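# Stack the 96-well plate from N1 onto K1's plate

## Task

Pick up the 96-well plate sitting in plate nest N1 and set it on top of the plate already in stack rack K1. It must be fully seated, with its well A1 (the cut-off corner) directly over the lower plate's A1, and the lower plate must still lie flat in K1. The stack has to hold on its own without the robot touching it. Finish by opening the gripper and moving the arm away.

## Robot and tools

Robot: two Franka FR3 arms, left_arm and right_arm, each fitted with a Robotiq 2F-140 two-finger gripper and a wrist camera. The left arm's base sits at (+0.011, +0.327, 0) m and the right arm's at (+0.041, -0.304, 0) m, both almost unrotated about z. The spare arm may be parked out of the way.

Scene frame: origin on the tabletop midway between the arms. +z is up, +x points out over the table, and +y is toward left_arm. The words left and right are arm names only, not image sides. Each result's state line prints, per arm, end_effector_position (metres) and end_effector_quat_wxyz in this frame. That point sits between the pads when closed. Fingers point along the gripper's +z and open and close along its y. Closed fingertips extend about 33 mm past the point, and about 9 mm when wide open. Closing pushes the tips roughly 24 mm further out, so leave clearance above surfaces. Printed positions can be off, more so at long reach.

execute_actions takes "actions": a list holding at most one item, plus an optional "pictures" boolean. An empty list moves nothing and just reports state. An item {"steps": N} with no rows is a wait of up to 300 control steps (1/30 s each). An item {"rows": [...], "steps": N} is a motion of up to 15 steps, 15 by default. Each row drives one step, and if rows run out before the steps do, the last row repeats. A refused call sends nothing.

Each row is a single list of 20 numbers covering both arms, even if one arm stays put. The first 10 are left_arm, the next 10 right_arm. Within each block come 7 absolute joint target angles in radians (waist, shoulder, upper arm roll, elbow, forearm roll, wrist pitch, wrist roll), then gripper position, force_limit and speed, each from -1 to 1. Joint values are targets, not offsets, in the same form as the Joint positions line. Stated ranges: waist ±2.744, shoulder ±1.784, upper arm roll ±2.901, elbow -3.042 to -0.152, forearm roll ±2.807, wrist pitch 0.544 to 4.517, wrist roll ±3.016. The true ends may differ by up to 0.018 rad. A target more than 0.018 past an end, and beyond the joint's current angle, gets the call refused. A target past the real end is clipped there, and the result may then say "joint sent to its limit". No such message does not prove there is more room.

Motion limits: at each step the target sent to a joint is held within a fixed lead of its measured angle. That lead is 0.248 rad for the first four joints, 0.677 for forearm roll, 0.715 for wrist pitch and 1.54 for wrist roll. If the targets would put the gripper more than 70 mm from where it is, all of them are pulled back toward the measured angles. Far moves therefore take several calls.

Gripper numbers: position +1 is fully open (140 mm), about -0.8 brings the pads together, and -1 closes until blocked. force_limit runs from about 14 N at -1 through 60 N at 0 to 107 N at +1, for parts up to 40 mm wide. speed runs from about 30 mm/s at -1 through 140 at 0 to 250 mm/s at +1. To leave a gripper alone, resend its last three numbers unchanged, because a 0 there is a real command. To grip, send -1 and check that object_status is 2. Codes: 0 moving, 1 blocked while opening, 2 blocked while closing (holding), 3 reached target or pads met (a thin item may still be held). Stopped fingers stay put until the position changes by 0.01 or more, or the object slips. To squeeze harder while at status 2, raise force_limit and also change position, e.g. -1 to -0.98. position_measured is in counts, 3 fully open to 230 pads touching, and not linear in mm.

Result lines: Joint positions and Joint velocities give one block per arm (rad, rad/s). "joint command not followed" means a clearance check changed or blocked that arm's joint targets; the rest of the row still ran. HELD marks steps where part or all of the row was not sent. The simulation keeps running while you reply, and arms keep heading to the last row sent. They stop once everything has nearly stopped, or a step is HELD, and need a new action to continue. Fingers already moving carry on.

Faults: if a joint's contact torque reaches its load limit (85 N m for the first four joints, 11 N m for the wrist three), or an outside force on the arm, tool or held load reaches 85 N (the load's weight counts), that arm halts for 10 s and drops the rest of the call. Holding loads heats motors. A MOTOR HOT line is a warning, and an OVER-TEMPERATURE FAULT brakes that arm until it cools. Avoid arm-to-arm collisions or pressing, dropping or slamming the plate, and shoving hard. Never let anything leave the table. Brief external tugs on a held part or nudges to loose items may happen.

Cameras: cam_left_wrist and cam_right_wrist, 504x504 fisheye, returned in that order with each result unless pictures is false. zoom_image takes "camera" (one of those names) and "region" [x0, y0, x1, y1] in image pixels, origin top-left, at most 504x504, and gives a closer view of the latest image. read_manual returns only URDF licence texts. finished_scene takes "scene", the number of the current scene, ends it for good and reports whether the goal was met. Call it only after the plate rests nested on its own and the gripper has released it and backed off.

Each tool is called after "Call:" as name([rows], argument=value, ...), one row to a line, values as JSON.

## Session

Call:
execute_actions(actions=[])

Scene clock: 0.00 s of 8400.00 s.
left_arm: end_effector_position=(+0.6126, +0.1192, +0.1901) position_measured=3 object_status=3 end_effector_quat_wxyz=(+0.028, -0.400, +0.908, +0.120) | right_arm: end_effector_position=(+0.5990, -0.2898, +0.4144) position_measured=3 object_status=3 end_effector_quat_wxyz=(-0.009, +0.930, -0.367, +0.001)
Joint positions: left_arm=[-0.288  0.426 -0.057 -1.546  0.231  1.82   0.235] | right_arm=[-0.008  0.003  0.004 -1.565  0.016  1.578 -0.802]
Joint velocities: left_arm=[-0.001  0.001  0.     0.001  0.001  0.    -0.001] | right_arm=[ 0.     0.    -0.     0.    -0.001  0.    -0.   ]

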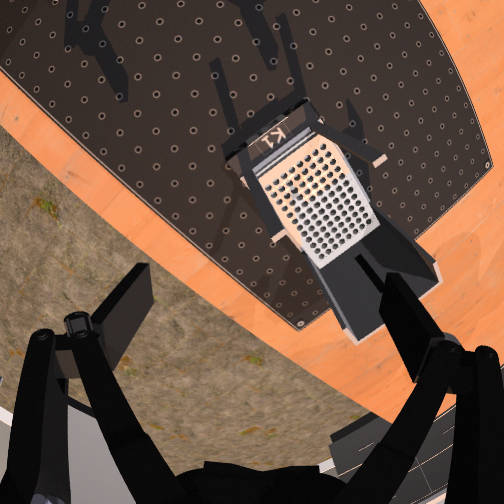

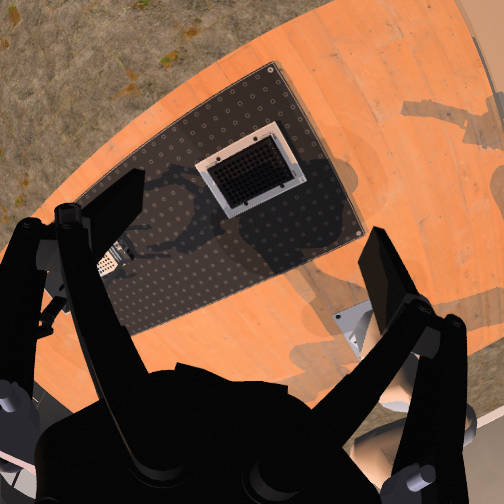

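Call:
zoom_image(camera="cam_left_wrist", region=[200, 80, 460, 350])

Call:
zoom_image(camera="cam_right_wrist", region=[180, 100, 320, 240])

Region (200, 80, 460, 350) of cam_left_wrist's 504x504 image, scaled by 1.867, with more detail than that image has; it fills the left 485 columns of this view, and the rest is white.

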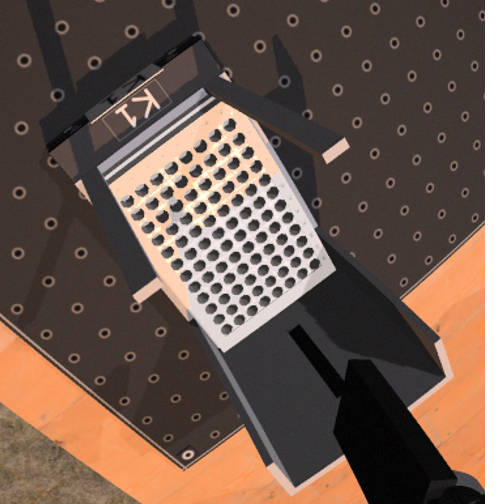

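Region (180, 100, 320, 240) of cam_right_wrist's 504x504 image, scaled by 3.600, with more detail than that image has.

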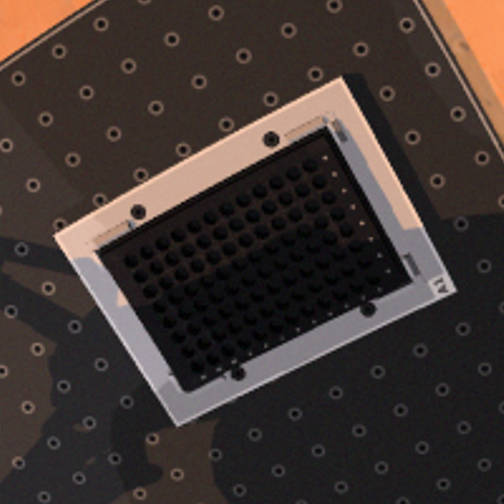

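Call:
zoom_image(camera="cam_right_wrist", region=[40, 150, 180, 290])

Call:
zoom_image(camera="cam_right_wrist", region=[330, 210, 470, 350])

Region (40, 150, 180, 290) of cam_right_wrist's 504x504 image, scaled by 3.600, with more detail than that image has.

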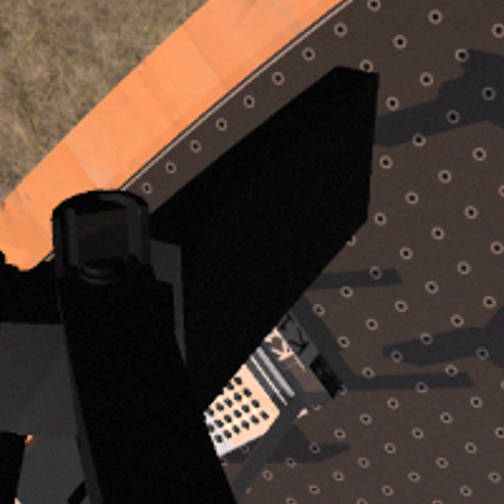

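Region (330, 210, 470, 350) of cam_right_wrist's 504x504 image, scaled by 3.600, with more detail than that image has.

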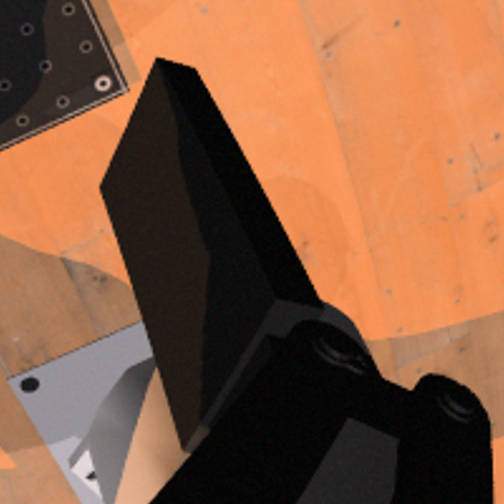

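Call:
zoom_image(camera="cam_left_wrist", region=[50, 250, 190, 390])

Call:
zoom_image(camera="cam_left_wrist", region=[340, 250, 480, 390])

Call:
zoom_image(camera="cam_left_wrist", region=[220, 90, 400, 270])

Region (50, 250, 190, 390) of cam_left_wrist's 504x504 image, scaled by 3.600, with more detail than that image has.

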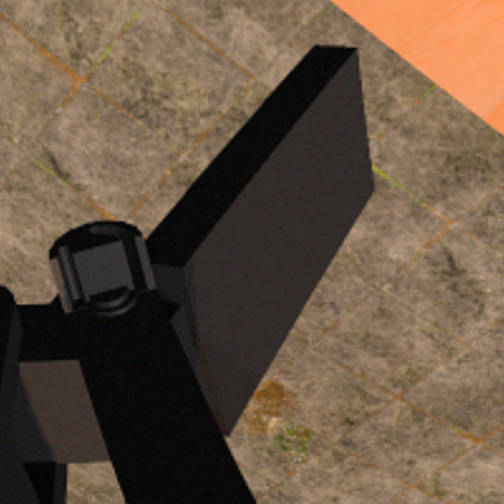

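Region (340, 250, 480, 390) of cam_left_wrist's 504x504 image, scaled by 3.600, with more detail than that image has.

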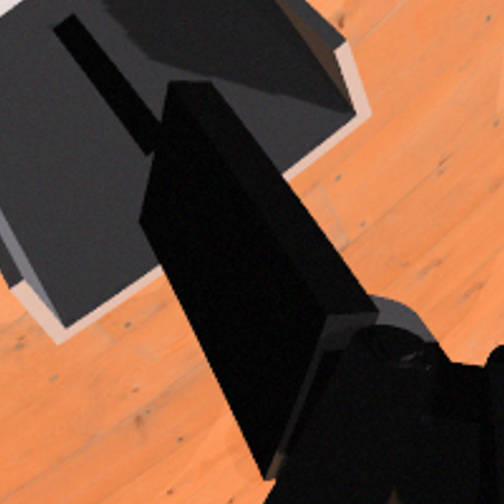

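Region (220, 90, 400, 270) of cam_left_wrist's 504x504 image, scaled by 2.800, with more detail than that image has.

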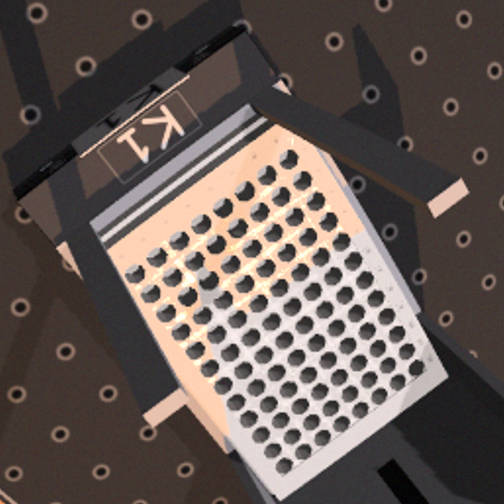

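Call:
execute_actions([
  {"rows": [[-0.283,0.408,-0.054,-1.571,0.219,1.834,0.213,1,0,0,-0.03,0.003,0.004,-1.565,0.016,1.578,-0.802,1,0,0],[-0.277,0.39,-0.051,-1.595,0.208,1.848,0.191,1,0,0,-0.06,0.003,0.004,-1.565,0.016,1.578,-0.802,1,0,0],[-0.267,0.354,-0.046,-1.645,0.185,1.877,0.147,1,0,0,-0.1,0.003,0.004,-1.565,0.016,1.578,-0.802,1,0,0],[-0.256,0.318,-0.04,-1.694,0.162,1.905,0.103,1,0,0,-0.15,0.003,0.004,-1.565,0.016,1.578,-0.802,1,0,0],[-0.245,0.282,-0.034,-1.743,0.139,1.934,0.059,1,0,0,-0.2,0.003,0.004,-1.565,0.016,1.578,-0.802,1,0,0],[-0.235,0.246,-0.028,-1.793,0.115,1.962,0.015,1,0,0,-0.3,0.003,0.004,-1.565,0.016,1.578,-0.802,1,0,0],[-0.224,0.21,-0.023,-1.842,0.092,1.991,-0.029,1,0,0,-0.4,0.003,0.004,-1.565,0.016,1.578,-0.802,1,0,0],[-0.213,0.174,-0.017,-1.891,0.069,2.019,-0.073,1,0,0,-0.5,0.003,0.004,-1.565,0.016,1.578,-0.802,1,0,0],[-0.202,0.138,-0.011,-1.94,0.046,2.048,-0.117,1,0,0,-0.6,0.003,0.004,-1.565,0.016,1.578,-0.802,1,0,0],[-0.192,0.102,-0.006,-1.99,0.023,2.076,-0.161,1,0,0,-0.7,0.003,0.004,-1.565,0.016,1.578,-0.802,1,0,0],[-0.181,0.0657,0,-2.039,0,2.1046,-0.205,1,0,0,-0.9,0.003,0.004,-1.565,0.016,1.578,-0.802,1,0,0]], "steps": 15},
], pictures=false)

Call:
execute_actions([
  {"steps": 45},
])

Scene clock: 120.50 s of 8400.00 s.
left_arm: end_effector_position=(+0.5480, +0.1877, +0.2011) position_measured=3 object_status=3 end_effector_quat_wxyz=(-0.003, -0.615, +0.788, +0.024) | right_arm: end_effector_position=(+0.5502, -0.5329, +0.4136) position_measured=3 object_status=3 end_effector_quat_wxyz=(-0.009, +0.825, -0.565, +0.002)
Joint positions: left_arm=[-0.179  0.075  0.004 -2.016  0.027  2.048 -0.033] | right_arm=[-0.46   0.005  0.009 -1.565  0.016  1.578 -0.802]
Joint velocities: left_arm=[ 0.071 -0.188  0.043 -0.25  -0.199  0.322 -0.548] | right_arm=[-1.089  0.003 -0.06  -0.     0.    -0.    -0.001]
Steps of this call (steps 1 to 90: nothing new was sent; then 117.00 s passed at rest; steps 91 to 105: all 15 steps of this action). Readings (joint positions | what the end effector reports):
91: left_arm=[-0.287 0.423 -0.057 -1.551 0.229 1.822 0.234] | right_arm=[-0.011 0.003 0.006 -1.565 0.016 1.578 -0.802] | left_arm position_measured=3 object_status=3 | right_arm position_measured=3 object_status=3
92: left_arm=[-0.286 0.416 -0.057 -1.563 0.226 1.826 0.230] | right_arm=[-0.020 0.003 0.009 -1.565 0.016 1.578 -0.802] | left_arm position_measured=3 object_status=3 | right_arm position_measured=3 object_status=3
94: left_arm=[-0.280 0.381 -0.055 -1.618 0.206 1.846 0.213] | right_arm=[-0.063 0.003 0.017 -1.565 0.016 1.578 -0.802] | left_arm position_measured=3 object_status=3 | right_arm position_measured=3 object_status=3
98: left_arm=[-0.244 0.256 -0.036 -1.787 0.138 1.917 0.138] | right_arm=[-0.200 0.004 0.015 -1.565 0.016 1.578 -0.802] | left_arm position_measured=3 object_status=3 | right_arm position_measured=3 object_status=3
105: the state above

Scene clock: 122.00 s of 8400.00 s.
left_arm: end_effector_position=(+0.5543, +0.1777, +0.2000) position_measured=3 object_status=3 end_effector_quat_wxyz=(-0.001, +0.681, -0.732, -0.002) | right_arm: end_effector_position=(+0.4012, -0.7306, +0.4138) position_measured=3 object_status=3 end_effector_quat_wxyz=(+0.008, -0.679, +0.734, -0.004)
Joint positions: left_arm=[-0.18   0.067  0.001 -2.037  0.003  2.101 -0.198] | right_arm=[-0.901  0.004  0.002 -1.565  0.016  1.578 -0.802]
Joint velocities: left_arm=[ 0.    -0.001 -0.001  0.001  0.     0.    -0.003] | right_arm=[ 0.001  0.    -0.     0.    -0.    -0.    -0.   ]
Steps of this call (steps 1 to 45: the robot went on to your last target). Readings (joint positions | what the end effector reports):
1: left_arm=[-0.177 0.070 0.005 -2.022 0.022 2.057 -0.050] | right_arm=[-0.498 0.005 0.008 -1.565 0.016 1.578 -0.802] | left_arm position_measured=3 object_status=3 | right_arm position_measured=3 object_status=3
2: left_arm=[-0.177 0.068 0.005 -2.027 0.017 2.065 -0.066] | right_arm=[-0.536 0.005 0.008 -1.565 0.016 1.578 -0.802] | left_arm position_measured=3 object_status=3 | right_arm position_measured=3 object_status=3
4: left_arm=[-0.178 0.067 0.003 -2.032 0.011 2.077 -0.092] | right_arm=[-0.612 0.005 0.007 -1.565 0.016 1.578 -0.802] | left_arm position_measured=3 object_status=3 | right_arm position_measured=3 object_status=3
8: left_arm=[-0.179 0.067 0.001 -2.036 0.006 2.090 -0.130] | right_arm=[-0.764 0.005 0.006 -1.565 0.016 1.578 -0.802] | left_arm position_measured=3 object_status=3 | right_arm position_measured=3 object_status=3
45: the state above
All arms were judged still, so your last target was given up. Only a new action makes them travel on or press farther. Fingers that are still opening or closing keep moving.

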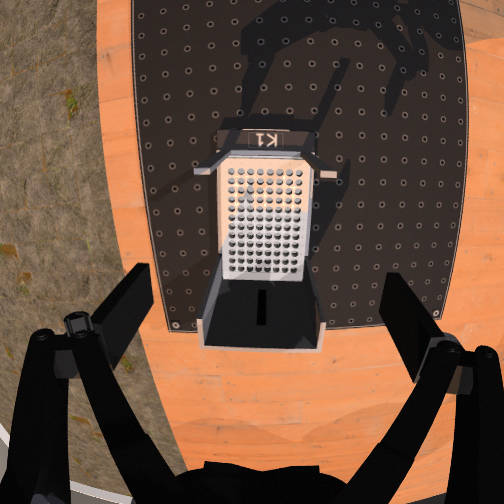

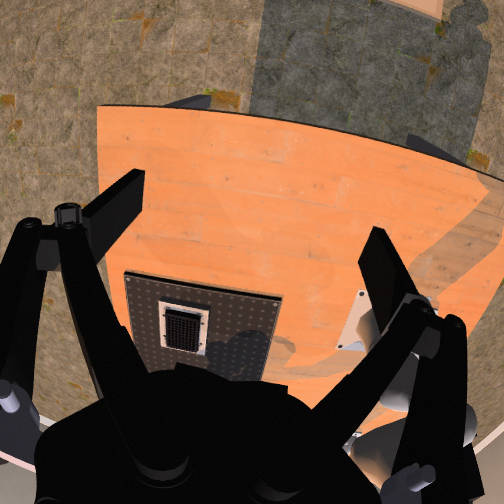

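Call:
zoom_image(camera="cam_left_wrist", region=[185, 125, 345, 285])

Call:
zoom_image(camera="cam_left_wrist", region=[185, 220, 345, 380])

Region (185, 125, 345, 285) of cam_left_wrist's 504x504 image, scaled by 3.150, with more detail than that image has.

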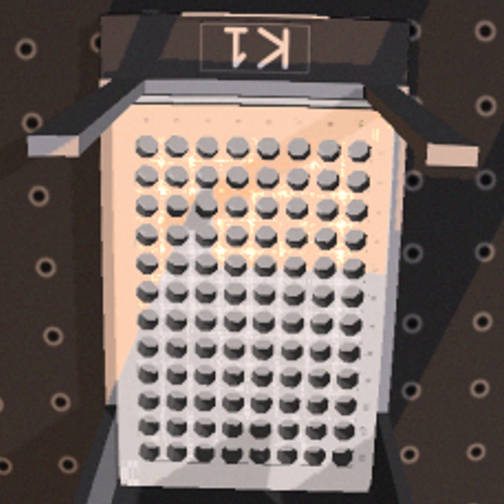

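Region (185, 220, 345, 380) of cam_left_wrist's 504x504 image, scaled by 3.150, with more detail than that image has.

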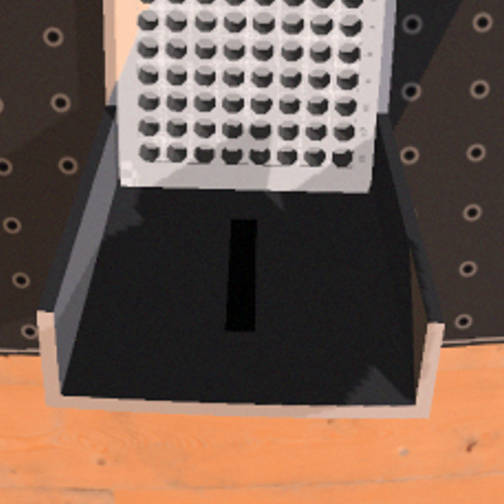

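Call:
execute_actions([
  {"rows": [[-0.183,0.071,0,-2.032,0,2.1,-0.21,1,0,0,-0.9,0.003,0.004,-1.565,0.016,1.578,-0.802,1,0,0],[-0.188,0.078,0,-2.024,0,2.098,-0.23,1,0,0,-0.9,0.003,0.004,-1.565,0.016,1.578,-0.802,1,0,0],[-0.196,0.088,0,-2.011,0,2.095,-0.25,1,0,0,-0.9,0.003,0.004,-1.565,0.016,1.578,-0.802,1,0,0],[-0.206,0.102,0,-1.993,0,2.091,-0.28,1,0,0,-0.9,0.003,0.004,-1.565,0.016,1.578,-0.802,1,0,0],[-0.219,0.12,0,-1.972,0,2.086,-0.31,1,0,0,-0.9,0.003,0.004,-1.565,0.016,1.578,-0.802,1,0,0],[-0.234,0.141,0,-1.946,0,2.081,-0.34,1,0,0,-0.9,0.003,0.004,-1.565,0.016,1.578,-0.802,1,0,0],[-0.253,0.166,0,-1.915,0,2.074,-0.37,1,0,0,-0.9,0.003,0.004,-1.565,0.016,1.578,-0.802,1,0,0],[-0.273,0.195,0,-1.88,0,2.067,-0.4,1,0,0,-0.9,0.003,0.004,-1.565,0.016,1.578,-0.802,1,0,0],[-0.294,0.223,0,-1.845,0,2.06,-0.43,1,0,0,-0.9,0.003,0.004,-1.565,0.016,1.578,-0.802,1,0,0],[-0.315,0.251,0,-1.811,0,2.053,-0.46,1,0,0,-0.9,0.003,0.004,-1.565,0.016,1.578,-0.802,1,0,0],[-0.335,0.28,0,-1.776,0,2.046,-0.49,1,0,0,-0.9,0.003,0.004,-1.565,0.016,1.578,-0.802,1,0,0],[-0.356,0.308,0,-1.741,0,2.039,-0.52,1,0,0,-0.9,0.003,0.004,-1.565,0.016,1.578,-0.802,1,0,0],[-0.377,0.336,0,-1.706,0,2.032,-0.55,1,0,0,-0.9,0.003,0.004,-1.565,0.016,1.578,-0.802,1,0,0],[-0.398,0.365,0,-1.671,0,2.025,-0.58,1,0,0,-0.9,0.003,0.004,-1.565,0.016,1.578,-0.802,1,0,0],[-0.418,0.393,0,-1.637,0,2.018,-0.61,1,0,0,-0.9,0.003,0.004,-1.565,0.016,1.578,-0.802,1,0,0]], "steps": 15},
], pictures=false)

Call:
execute_actions([
  {"rows": [[-0.439,0.421,0,-1.602,0,2.011,-0.64,1,0,0,-0.9,0.003,0.004,-1.565,0.016,1.578,-0.802,1,0,0],[-0.46,0.45,0,-1.567,0,2.004,-0.67,1,0,0,-0.9,0.003,0.004,-1.565,0.016,1.578,-0.802,1,0,0],[-0.48,0.478,0,-1.532,0,1.998,-0.69,1,0,0,-0.9,0.003,0.004,-1.565,0.016,1.578,-0.802,1,0,0],[-0.501,0.506,0,-1.497,0,1.991,-0.71,1,0,0,-0.9,0.003,0.004,-1.565,0.016,1.578,-0.802,1,0,0],[-0.522,0.535,0,-1.462,0,1.985,-0.73,1,0,0,-0.9,0.003,0.004,-1.565,0.016,1.578,-0.802,1,0,0],[-0.543,0.563,0,-1.428,0,1.979,-0.75,1,0,0,-0.9,0.003,0.004,-1.565,0.016,1.578,-0.802,1,0,0],[-0.563,0.591,0,-1.393,0,1.972,-0.77,1,0,0,-0.9,0.003,0.004,-1.565,0.016,1.578,-0.802,1,0,0],[-0.584,0.62,0,-1.358,0,1.966,-0.782,1,0,0,-0.9,0.003,0.004,-1.565,0.016,1.578,-0.802,1,0,0],[-0.605,0.648,0,-1.323,0,1.96,-0.782,1,0,0,-0.9,0.003,0.004,-1.565,0.016,1.578,-0.802,1,0,0],[-0.625,0.676,0,-1.288,0,1.954,-0.782,1,0,0,-0.9,0.003,0.004,-1.565,0.016,1.578,-0.802,1,0,0],[-0.644,0.701,0,-1.258,0,1.949,-0.782,1,0,0,-0.9,0.003,0.004,-1.565,0.016,1.578,-0.802,1,0,0],[-0.662,0.726,0,-1.227,0,1.945,-0.782,1,0,0,-0.9,0.003,0.004,-1.565,0.016,1.578,-0.802,1,0,0],[-0.677,0.747,0,-1.201,0,1.941,-0.782,1,0,0,-0.9,0.003,0.004,-1.565,0.016,1.578,-0.802,1,0,0],[-0.69,0.765,0,-1.18,0,1.939,-0.782,1,0,0,-0.9,0.003,0.004,-1.565,0.016,1.578,-0.802,1,0,0],[-0.698,0.7754,0,-1.1665,0,1.939,-0.782,1,0,0,-0.9,0.003,0.004,-1.565,0.016,1.578,-0.802,1,0,0]], "steps": 15},
], pictures=false)

Call:
execute_actions([
  {"steps": 30},
])

Scene clock: 242.50 s of 8400.00 s.
left_arm: end_effector_position=(+0.5962, +0.0422, +0.1874) position_measured=3 object_status=3 end_effector_quat_wxyz=(-0.004, +0.687, -0.727, +0.004) | right_arm: end_effector_position=(+0.4012, -0.7306, +0.4138) position_measured=3 object_status=3 end_effector_quat_wxyz=(+0.008, -0.679, +0.734, -0.004)
Joint positions: left_arm=[-0.367  0.328  0.004 -1.714  0.003  2.051 -0.399] | right_arm=[-0.901  0.004  0.002 -1.565  0.016  1.578 -0.802]
Joint velocities: left_arm=[-0.619  0.842 -0.038  1.001  0.001 -0.142 -0.678] | right_arm=[ 0.001 -0.001 -0.    -0.     0.     0.     0.   ]
Steps of this call (steps 1 to 90: nothing new was sent; then 117.00 s passed at rest; steps 91 to 105: all 15 steps of this action). Readings (joint positions | what the end effector reports):
91: left_arm=[-0.180 0.067 0.001 -2.037 0.003 2.102 -0.199] | right_arm=[-0.901 0.004 0.002 -1.565 0.016 1.578 -0.802] | left_arm position_measured=3 object_status=3 | right_arm position_measured=3 object_status=3
92: left_arm=[-0.181 0.069 0.001 -2.034 0.003 2.101 -0.201] | right_arm=[-0.901 0.004 0.002 -1.565 0.016 1.578 -0.802] | left_arm position_measured=3 object_status=3 | right_arm position_measured=3 object_status=3
94: left_arm=[-0.187 0.080 0.002 -2.019 0.003 2.099 -0.212] | right_arm=[-0.901 0.004 0.002 -1.565 0.016 1.578 -0.802] | left_arm position_measured=3 object_status=3 | right_arm position_measured=3 object_status=3
98: left_arm=[-0.229 0.140 0.006 -1.941 0.003 2.088 -0.260] | right_arm=[-0.901 0.004 0.002 -1.565 0.016 1.578 -0.802] | left_arm position_measured=3 object_status=3 | right_arm position_measured=3 object_status=3
105: the state above

Scene clock: 243.00 s of 8400.00 s.
left_arm: end_effector_position=(+0.5547, -0.1909, +0.1267) position_measured=3 object_status=3 end_effector_quat_wxyz=(-0.001, +0.680, -0.733, +0.004) | right_arm: end_effector_position=(+0.4012, -0.7306, +0.4138) position_measured=3 object_status=3 end_effector_quat_wxyz=(+0.008, -0.679, +0.734, -0.004)
Joint positions: left_arm=[-0.67   0.736 -0.001 -1.219  0.003  1.962 -0.688] | right_arm=[-0.901  0.004  0.002 -1.565  0.016  1.578 -0.802]
Joint velocities: left_arm=[-0.462  0.57  -0.049  0.624 -0.001 -0.1   -0.291] | right_arm=[ 0.     0.001 -0.001 -0.     0.     0.     0.   ]
Steps of this call (steps 1 to 15: all 15 steps of this action). Readings (joint positions | what the end effector reports):
1: left_arm=[-0.388 0.356 0.003 -1.679 0.003 2.045 -0.423] | right_arm=[-0.901 0.004 0.002 -1.565 0.016 1.578 -0.802] | left_arm position_measured=3 object_status=3 | right_arm position_measured=3 object_status=3
2: left_arm=[-0.409 0.385 0.003 -1.645 0.003 2.039 -0.447] | right_arm=[-0.901 0.004 0.002 -1.565 0.016 1.578 -0.802] | left_arm position_measured=3 object_status=3 | right_arm position_measured=3 object_status=3
4: left_arm=[-0.451 0.442 0.002 -1.576 0.003 2.026 -0.495] | right_arm=[-0.901 0.004 0.002 -1.565 0.016 1.578 -0.802] | left_arm position_measured=3 object_status=3 | right_arm position_measured=3 object_status=3
8: left_arm=[-0.534 0.555 0.002 -1.436 0.003 2.000 -0.586] | right_arm=[-0.901 0.004 0.002 -1.565 0.016 1.578 -0.802] | left_arm position_measured=3 object_status=3 | right_arm position_measured=3 object_status=3
15: the state above

Scene clock: 244.00 s of 8400.00 s.
left_arm: end_effector_position=(+0.5432, -0.2092, +0.1187) position_measured=3 object_status=3 end_effector_quat_wxyz=(-0.001, +0.701, -0.713, -0.001) | right_arm: end_effector_position=(+0.4012, -0.7306, +0.4139) position_measured=3 object_status=3 end_effector_quat_wxyz=(+0.008, -0.679, +0.734, -0.004)
Joint positions: left_arm=[-0.698  0.776 -0.001 -1.168  0.002  1.942 -0.773] | right_arm=[-0.901  0.004  0.002 -1.565  0.016  1.578 -0.802]
Joint velocities: left_arm=[-0.     0.    -0.    -0.    -0.     0.    -0.012] | right_arm=[ 0.    -0.001 -0.001 -0.    -0.     0.     0.   ]
Steps of this call (steps 1 to 30: the robot went on to your last target). Readings (joint positions | what the end effector reports):
1: left_arm=[-0.684 0.752 -0.003 -1.203 0.003 1.959 -0.697] | right_arm=[-0.901 0.004 0.002 -1.565 0.016 1.578 -0.802] | left_arm position_measured=3 object_status=3 | right_arm position_measured=3 object_status=3
2: left_arm=[-0.694 0.763 -0.006 -1.192 0.003 1.956 -0.705] | right_arm=[-0.901 0.004 0.002 -1.565 0.016 1.578 -0.802] | left_arm position_measured=3 object_status=3 | right_arm position_measured=3 object_status=3
4: left_arm=[-0.705 0.774 -0.008 -1.181 0.002 1.951 -0.719] | right_arm=[-0.901 0.004 0.002 -1.565 0.016 1.578 -0.802] | left_arm position_measured=3 object_status=3 | right_arm position_measured=3 object_status=3
8: left_arm=[-0.704 0.777 -0.005 -1.172 0.002 1.946 -0.739] | right_arm=[-0.901 0.004 0.002 -1.565 0.016 1.578 -0.802] | left_arm position_measured=3 object_status=3 | right_arm position_measured=3 object_status=3
30: the state above

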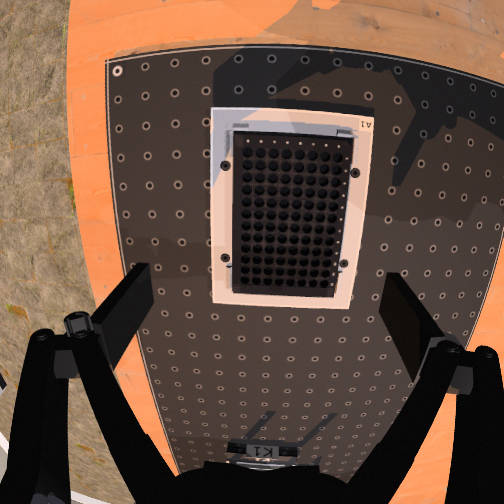

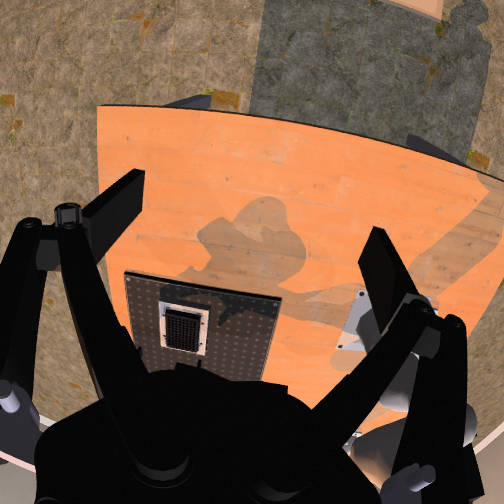

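Call:
zoom_image(camera="cam_left_wrist", region=[200, 100, 380, 220])

Call:
zoom_image(camera="cam_left_wrist", region=[200, 200, 380, 320])

Region (200, 100, 380, 220) of cam_left_wrist's 504x504 image, scaled by 2.800, with more detail than that image has.

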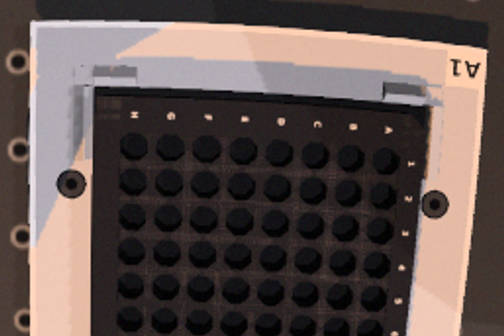

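Region (200, 200, 380, 320) of cam_left_wrist's 504x504 image, scaled by 2.800, with more detail than that image has.

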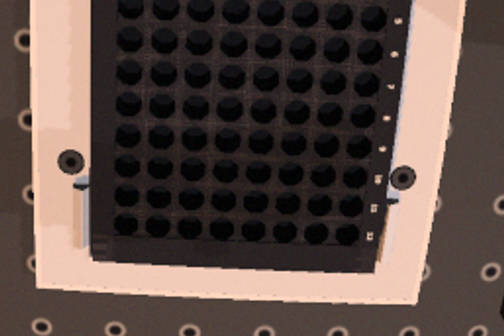

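Call:
execute_actions([
  {"rows": [[-0.7,0.778,0,-1.168,0,1.948,-0.785,0.45,0,0,-0.9,0.003,0.004,-1.565,0.016,1.578,-0.802,1,0,0],[-0.703,0.782,0,-1.169,0,1.955,-0.792,0.45,0,0,-0.9,0.003,0.004,-1.565,0.016,1.578,-0.802,1,0,0],[-0.707,0.788,0,-1.17,0,1.964,-0.802,0.45,0,0,-0.9,0.003,0.004,-1.565,0.016,1.578,-0.802,1,0,0],[-0.711,0.795,0,-1.171,0,1.974,-0.802,0.45,0,0,-0.9,0.003,0.004,-1.565,0.016,1.578,-0.802,1,0,0],[-0.716,0.802,0,-1.172,0,1.984,-0.802,0.45,0,0,-0.9,0.003,0.004,-1.565,0.016,1.578,-0.802,1,0,0],[-0.72,0.809,0,-1.173,0,1.994,-0.802,0.45,0,0,-0.9,0.003,0.004,-1.565,0.016,1.578,-0.802,1,0,0],[-0.724,0.816,0,-1.174,0,2.003,-0.802,0.45,0,0,-0.9,0.003,0.004,-1.565,0.016,1.578,-0.802,1,0,0],[-0.727,0.823,0,-1.1745,0,2.011,-0.802,0.45,0,0,-0.9,0.003,0.004,-1.565,0.016,1.578,-0.802,1,0,0],[-0.73,0.829,0,-1.175,0,2.018,-0.802,0.45,0,0,-0.9,0.003,0.004,-1.565,0.016,1.578,-0.802,1,0,0],[-0.732,0.835,0,-1.1755,0,2.023,-0.802,0.45,0,0,-0.9,0.003,0.004,-1.565,0.016,1.578,-0.802,1,0,0],[-0.733,0.84,0,-1.1755,0,2.026,-0.802,0.45,0,0,-0.9,0.003,0.004,-1.565,0.016,1.578,-0.802,1,0,0],[-0.733,0.844,0,-1.1755,0,2.026,-0.802,0.45,0,0,-0.9,0.003,0.004,-1.565,0.016,1.578,-0.802,1,0,0],[-0.733,0.8465,0,-1.1755,0,2.026,-0.802,0.45,0,0,-0.9,0.003,0.004,-1.565,0.016,1.578,-0.802,1,0,0],[-0.733,0.848,0,-1.1755,0,2.026,-0.802,0.45,0,0,-0.9,0.003,0.004,-1.565,0.016,1.578,-0.802,1,0,0]], "steps": 15},
], pictures=false)

Call:
execute_actions([
  {"steps": 25},
])

Scene clock: 326.30 s of 8400.00 s.
left_arm: end_effector_position=(+0.5253, -0.2290, +0.0681) position_measured=72 object_status=0 end_effector_quat_wxyz=(-0.001, +0.695, -0.719, -0.006) | right_arm: end_effector_position=(+0.4013, -0.7305, +0.4139) position_measured=3 object_status=3 end_effector_quat_wxyz=(+0.008, -0.679, +0.734, -0.005)
Joint positions: left_arm=[-0.734  0.846 -0.001 -1.175  0.002  2.01  -0.791] | right_arm=[-0.901  0.004  0.002 -1.565  0.016  1.578 -0.802]
Joint velocities: left_arm=[-0.014  0.102 -0.001 -0.022 -0.001  0.068 -0.017] | right_arm=[ 0.    -0.     0.     0.001  0.001  0.001 -0.   ]
Steps of this call (steps 1 to 15: the robot went on to your last target; steps 16 to 90: nothing new was sent; then 78.80 s passed at rest; steps 91 to 105: all 15 steps of this action). Readings (joint positions | what the end effector reports):
91: left_arm=[-0.698 0.776 -0.001 -1.168 0.002 1.942 -0.776] | right_arm=[-0.901 0.004 0.002 -1.565 0.016 1.578 -0.802] | left_arm position_measured=3 object_status=0 | right_arm position_measured=3 object_status=3
92: left_arm=[-0.698 0.776 -0.001 -1.168 0.002 1.944 -0.777] | right_arm=[-0.901 0.004 0.002 -1.565 0.016 1.578 -0.802] | left_arm position_measured=8 object_status=0 | right_arm position_measured=3 object_status=3
94: left_arm=[-0.701 0.780 0.000 -1.168 0.002 1.951 -0.781] | right_arm=[-0.901 0.004 0.002 -1.565 0.016 1.578 -0.802] | left_arm position_measured=24 object_status=0 | right_arm position_measured=3 object_status=3
98: left_arm=[-0.714 0.802 0.001 -1.169 0.002 1.976 -0.786] | right_arm=[-0.901 0.004 0.002 -1.565 0.016 1.578 -0.802] | left_arm position_measured=54 object_status=0 | right_arm position_measured=3 object_status=3
105: the state above

Scene clock: 327.13 s of 8400.00 s.
left_arm: end_effector_position=(+0.5273, -0.2313, +0.0665) position_measured=72 object_status=3 end_effector_quat_wxyz=(-0.001, +0.696, -0.718, -0.001) | right_arm: end_effector_position=(+0.4013, -0.7305, +0.4139) position_measured=3 object_status=3 end_effector_quat_wxyz=(+0.008, -0.679, +0.734, -0.005)
Joint positions: left_arm=[-0.734  0.849 -0.001 -1.176  0.002  2.023 -0.796] | right_arm=[-0.901  0.004  0.002 -1.565  0.016  1.578 -0.802]
Joint velocities: left_arm=[-0.    -0.001 -0.     0.001 -0.     0.001 -0.   ] | right_arm=[ 0.002 -0.001 -0.001  0.    -0.001 -0.    -0.001]
Steps of this call (steps 1 to 25: the robot went on to your last target). Readings (joint positions | what the end effector reports):
1: left_arm=[-0.734 0.849 -0.001 -1.176 0.002 2.012 -0.792] | right_arm=[-0.901 0.004 0.002 -1.565 0.016 1.578 -0.802] | left_arm position_measured=72 object_status=0 | right_arm position_measured=3 object_status=3
2: left_arm=[-0.734 0.850 -0.001 -1.176 0.002 2.013 -0.792] | right_arm=[-0.901 0.004 0.002 -1.565 0.016 1.578 -0.802] | left_arm position_measured=72 object_status=3 | right_arm position_measured=3 object_status=3
4: left_arm=[-0.734 0.851 -0.001 -1.176 0.002 2.016 -0.793] | right_arm=[-0.901 0.004 0.002 -1.565 0.016 1.578 -0.802] | left_arm position_measured=72 object_status=3 | right_arm position_measured=3 object_status=3
8: left_arm=[-0.734 0.850 -0.001 -1.176 0.002 2.020 -0.794] | right_arm=[-0.901 0.004 0.002 -1.565 0.016 1.578 -0.802] | left_arm position_measured=72 object_status=3 | right_arm position_measured=3 object_status=3
25: the state above

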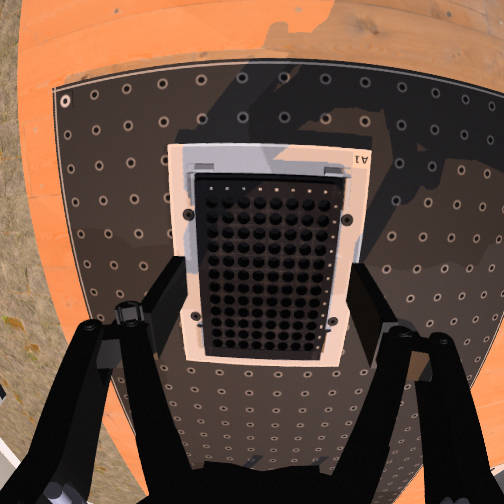

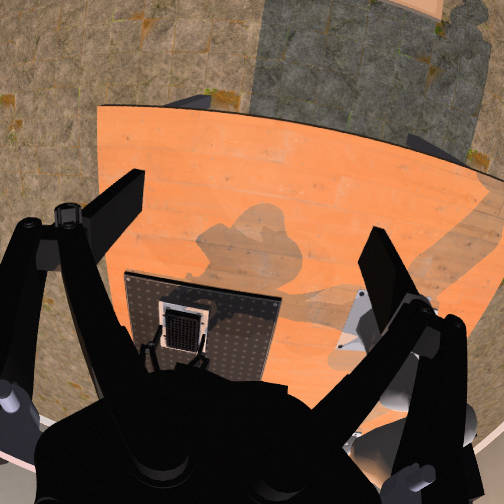

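Call:
zoom_image(camera="cam_left_wrist", region=[165, 150, 375, 270])

Call:
zoom_image(camera="cam_left_wrist", region=[165, 250, 375, 370])

Region (165, 150, 375, 270) of cam_left_wrist's 504x504 image, scaled by 2.400, with more detail than that image has; it fills the top 288 rows of this view, and the rest is white.

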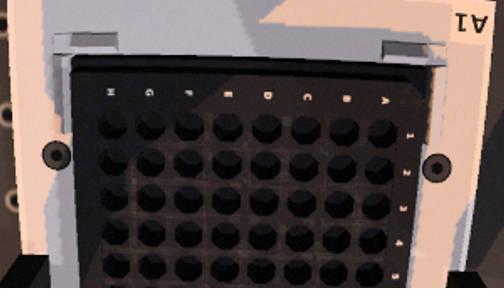

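Region (165, 250, 375, 370) of cam_left_wrist's 504x504 image, scaled by 2.400, with more detail than that image has; it fills the top 288 rows of this view, and the rest is white.

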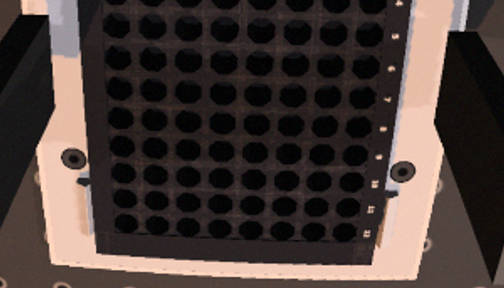

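Call:
execute_actions([
  {"rows": [[-0.7325,0.849,0,-1.1765,0,2.028,-0.804,0.45,0,0,-0.9,0.003,0.004,-1.565,0.016,1.578,-0.802,1,0,0],[-0.732,0.85,0,-1.1775,0,2.031,-0.8055,0.45,0,0,-0.9,0.003,0.004,-1.565,0.016,1.578,-0.802,1,0,0],[-0.7315,0.851,0,-1.1785,0,2.034,-0.8055,0.45,0,0,-0.9,0.003,0.004,-1.565,0.016,1.578,-0.802,1,0,0],[-0.7308,0.852,0,-1.1795,0,2.037,-0.8055,0.45,0,0,-0.9,0.003,0.004,-1.565,0.016,1.578,-0.802,1,0,0],[-0.7308,0.853,0,-1.1805,0,2.037,-0.8055,0.45,0,0,-0.9,0.003,0.004,-1.565,0.016,1.578,-0.802,1,0,0],[-0.7308,0.854,0,-1.181,0,2.037,-0.8055,0.45,0,0,-0.9,0.003,0.004,-1.565,0.016,1.578,-0.802,1,0,0],[-0.7308,0.855,0,-1.181,0,2.037,-0.8055,0.45,0,0,-0.9,0.003,0.004,-1.565,0.016,1.578,-0.802,1,0,0],[-0.7308,0.856,0,-1.181,0,2.037,-0.8055,0.45,0,0,-0.9,0.003,0.004,-1.565,0.016,1.578,-0.802,1,0,0]], "steps": 15},
], pictures=false)

Call:
execute_actions([
  {"steps": 10},
], pictures=false)

Scene clock: 383.80 s of 8400.00 s.
left_arm: end_effector_position=(+0.5282, -0.2309, +0.0613) position_measured=72 object_status=3 end_effector_quat_wxyz=(-0.001, +0.698, -0.716, -0.001) | right_arm: end_effector_position=(+0.4013, -0.7305, +0.4139) position_measured=3 object_status=3 end_effector_quat_wxyz=(+0.008, -0.679, +0.734, -0.005)
Joint positions: left_arm=[-0.732  0.855 -0.001 -1.179  0.002  2.033 -0.799] | right_arm=[-0.901  0.004  0.002 -1.565  0.016  1.578 -0.802]
Joint velocities: left_arm=[ 0.     0.001 -0.001 -0.002  0.     0.005 -0.002] | right_arm=[ 0.001 -0.001  0.     0.     0.    -0.001 -0.001]
Steps of this call (steps 1 to 15: the robot went on to your last target; steps 16 to 90: nothing new was sent; then 53.17 s passed at rest; steps 91 to 105: all 15 steps of this action). Readings (joint positions | what the end effector reports):
91: left_arm=[-0.734 0.849 -0.001 -1.176 0.002 2.023 -0.796] | right_arm=[-0.901 0.004 0.002 -1.565 0.016 1.578 -0.802] | left_arm position_measured=72 object_status=3 | right_arm position_measured=3 object_status=3
92: left_arm=[-0.734 0.849 -0.001 -1.176 0.002 2.024 -0.796] | right_arm=[-0.901 0.004 0.002 -1.565 0.016 1.578 -0.802] | left_arm position_measured=72 object_status=3 | right_arm position_measured=3 object_status=3
94: left_arm=[-0.734 0.849 -0.001 -1.176 0.002 2.026 -0.797] | right_arm=[-0.901 0.004 0.002 -1.565 0.016 1.578 -0.802] | left_arm position_measured=72 object_status=3 | right_arm position_measured=3 object_status=3
98: left_arm=[-0.733 0.851 -0.001 -1.178 0.002 2.031 -0.798] | right_arm=[-0.901 0.004 0.002 -1.565 0.016 1.578 -0.802] | left_arm position_measured=72 object_status=3 | right_arm position_measured=3 object_status=3
105: the state above

Scene clock: 384.13 s of 8400.00 s.
left_arm: end_effector_position=(+0.5284, -0.2311, +0.0614) position_measured=72 object_status=3 end_effector_quat_wxyz=(-0.001, +0.698, -0.716, -0.000) | right_arm: end_effector_position=(+0.4013, -0.7305, +0.4139) position_measured=3 object_status=3 end_effector_quat_wxyz=(+0.008, -0.679, +0.734, -0.005)
Joint positions: left_arm=[-0.732  0.855 -0.001 -1.179  0.002  2.034 -0.799] | right_arm=[-0.901  0.004  0.002 -1.565  0.016  1.578 -0.802]
Joint velocities: left_arm=[-0.001 -0.     0.    -0.001 -0.     0.001 -0.   ] | right_arm=[ 0.     0.002 -0.001 -0.    -0.    -0.001 -0.   ]
Steps of this call (steps 1 to 10: the robot went on to your last target). Readings (joint positions | what the end effector reports):
1: left_arm=[-0.732 0.855 -0.001 -1.179 0.002 2.033 -0.799] | right_arm=[-0.901 0.004 0.002 -1.565 0.016 1.578 -0.802] | left_arm position_measured=72 object_status=3 | right_arm position_measured=3 object_status=3
2: left_arm=[-0.732 0.855 -0.001 -1.179 0.002 2.033 -0.799] | right_arm=[-0.901 0.004 0.002 -1.565 0.016 1.578 -0.802] | left_arm position_measured=72 object_status=3 | right_arm position_measured=3 object_status=3
4: left_arm=[-0.732 0.855 -0.001 -1.179 0.002 2.033 -0.799] | right_arm=[-0.901 0.004 0.002 -1.565 0.016 1.578 -0.802] | left_arm position_measured=72 object_status=3 | right_arm position_measured=3 object_status=3
8: left_arm=[-0.732 0.855 -0.001 -1.179 0.002 2.034 -0.799] | right_arm=[-0.901 0.004 0.002 -1.565 0.016 1.578 -0.802] | left_arm position_measured=72 object_status=3 | right_arm position_measured=3 object_status=3
10: the state above

Call:
execute_actions([
  {"rows": [[-0.7308,0.857,0,-1.181,0,2.037,-0.8055,-1,0,-0.6,-0.9,0.003,0.004,-1.565,0.016,1.578,-0.802,1,0,0]], "steps": 15},
], pictures=false)

Call:
execute_actions([
  {"steps": 8},
])

Scene clock: 392.30 s of 8400.00 s.
left_arm: end_effector_position=(+0.5287, -0.2314, +0.0622) position_measured=107 object_status=0 end_effector_quat_wxyz=(-0.001, +0.698, -0.716, +0.000) | right_arm: end_effector_position=(+0.4013, -0.7305, +0.4139) position_measured=3 object_status=3 end_effector_quat_wxyz=(+0.008, -0.679, +0.734, -0.005)
Joint positions: left_arm=[-0.732  0.854 -0.001 -1.179  0.002  2.034 -0.799] | right_arm=[-0.901  0.004  0.002 -1.565  0.016  1.578 -0.802]
Joint velocities: left_arm=[ 0.001 -0.    -0.    -0.    -0.001  0.001 -0.001] | right_arm=[-0.     0.     0.     0.001  0.001 -0.001  0.   ]
Steps of this call (steps 1 to 15: the robot went on to your last target; steps 16 to 90: nothing new was sent; then 4.67 s passed at rest; steps 91 to 105: all 15 steps of this action). Readings (joint positions | what the end effector reports):
91: left_arm=[-0.732 0.855 -0.001 -1.179 0.002 2.034 -0.799] | right_arm=[-0.901 0.004 0.002 -1.565 0.016 1.578 -0.802] | left_arm position_measured=72 object_status=0 | right_arm position_measured=3 object_status=3
92: left_arm=[-0.732 0.855 -0.001 -1.179 0.002 2.034 -0.799] | right_arm=[-0.901 0.004 0.002 -1.565 0.016 1.578 -0.802] | left_arm position_measured=75 object_status=0 | right_arm position_measured=3 object_status=3
94: left_arm=[-0.732 0.855 -0.001 -1.179 0.002 2.034 -0.799] | right_arm=[-0.901 0.004 0.002 -1.565 0.016 1.578 -0.802] | left_arm position_measured=83 object_status=0 | right_arm position_measured=3 object_status=3
98: left_arm=[-0.732 0.855 -0.001 -1.179 0.002 2.034 -0.799] | right_arm=[-0.901 0.004 0.002 -1.565 0.016 1.578 -0.802] | left_arm position_measured=99 object_status=0 | right_arm position_measured=3 object_status=3
105: the state above

Scene clock: 392.57 s of 8400.00 s.
left_arm: end_effector_position=(+0.5287, -0.2314, +0.0622) position_measured=107 object_status=2 end_effector_quat_wxyz=(-0.001, +0.698, -0.716, +0.000) | right_arm: end_effector_position=(+0.4013, -0.7305, +0.4139) position_measured=3 object_status=3 end_effector_quat_wxyz=(+0.008, -0.679, +0.734, -0.005)
Joint positions: left_arm=[-0.732  0.854 -0.001 -1.179  0.002  2.034 -0.799] | right_arm=[-0.901  0.004  0.002 -1.565  0.016  1.578 -0.802]
Joint velocities: left_arm=[-0.001 -0.002 -0.001  0.001  0.001  0.    -0.   ] | right_arm=[ 0.    -0.     0.001 -0.001 -0.     0.     0.   ]
Steps of this call (steps 1 to 8: the robot went on to your last target). Readings (joint positions | what the end effector reports):
1: left_arm=[-0.732 0.854 -0.001 -1.179 0.002 2.034 -0.799] | right_arm=[-0.901 0.004 0.002 -1.565 0.016 1.578 -0.802] | left_arm position_measured=107 object_status=2 | right_arm position_measured=3 object_status=3
2: left_arm=[-0.732 0.854 -0.001 -1.179 0.002 2.034 -0.799] | right_arm=[-0.901 0.004 0.002 -1.565 0.016 1.578 -0.802] | left_arm position_measured=107 object_status=2 | right_arm position_measured=3 object_status=3
4: left_arm=[-0.732 0.854 -0.001 -1.179 0.002 2.034 -0.799] | right_arm=[-0.901 0.004 0.002 -1.565 0.016 1.578 -0.802] | left_arm position_measured=107 object_status=2 | right_arm position_measured=3 object_status=3
8: the state above

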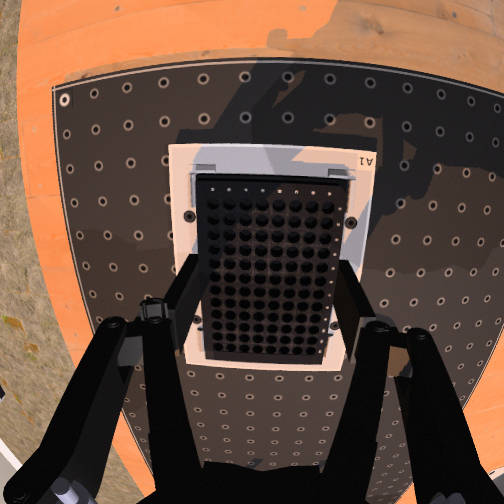

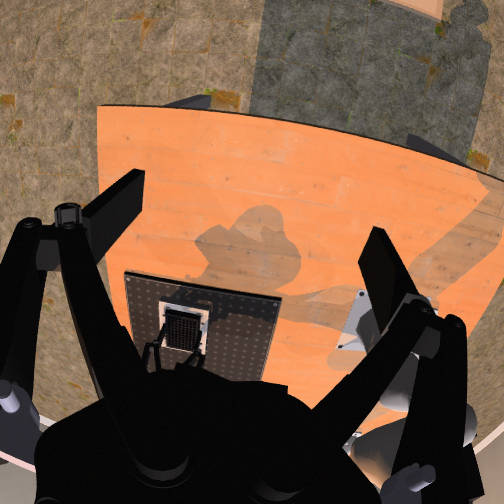

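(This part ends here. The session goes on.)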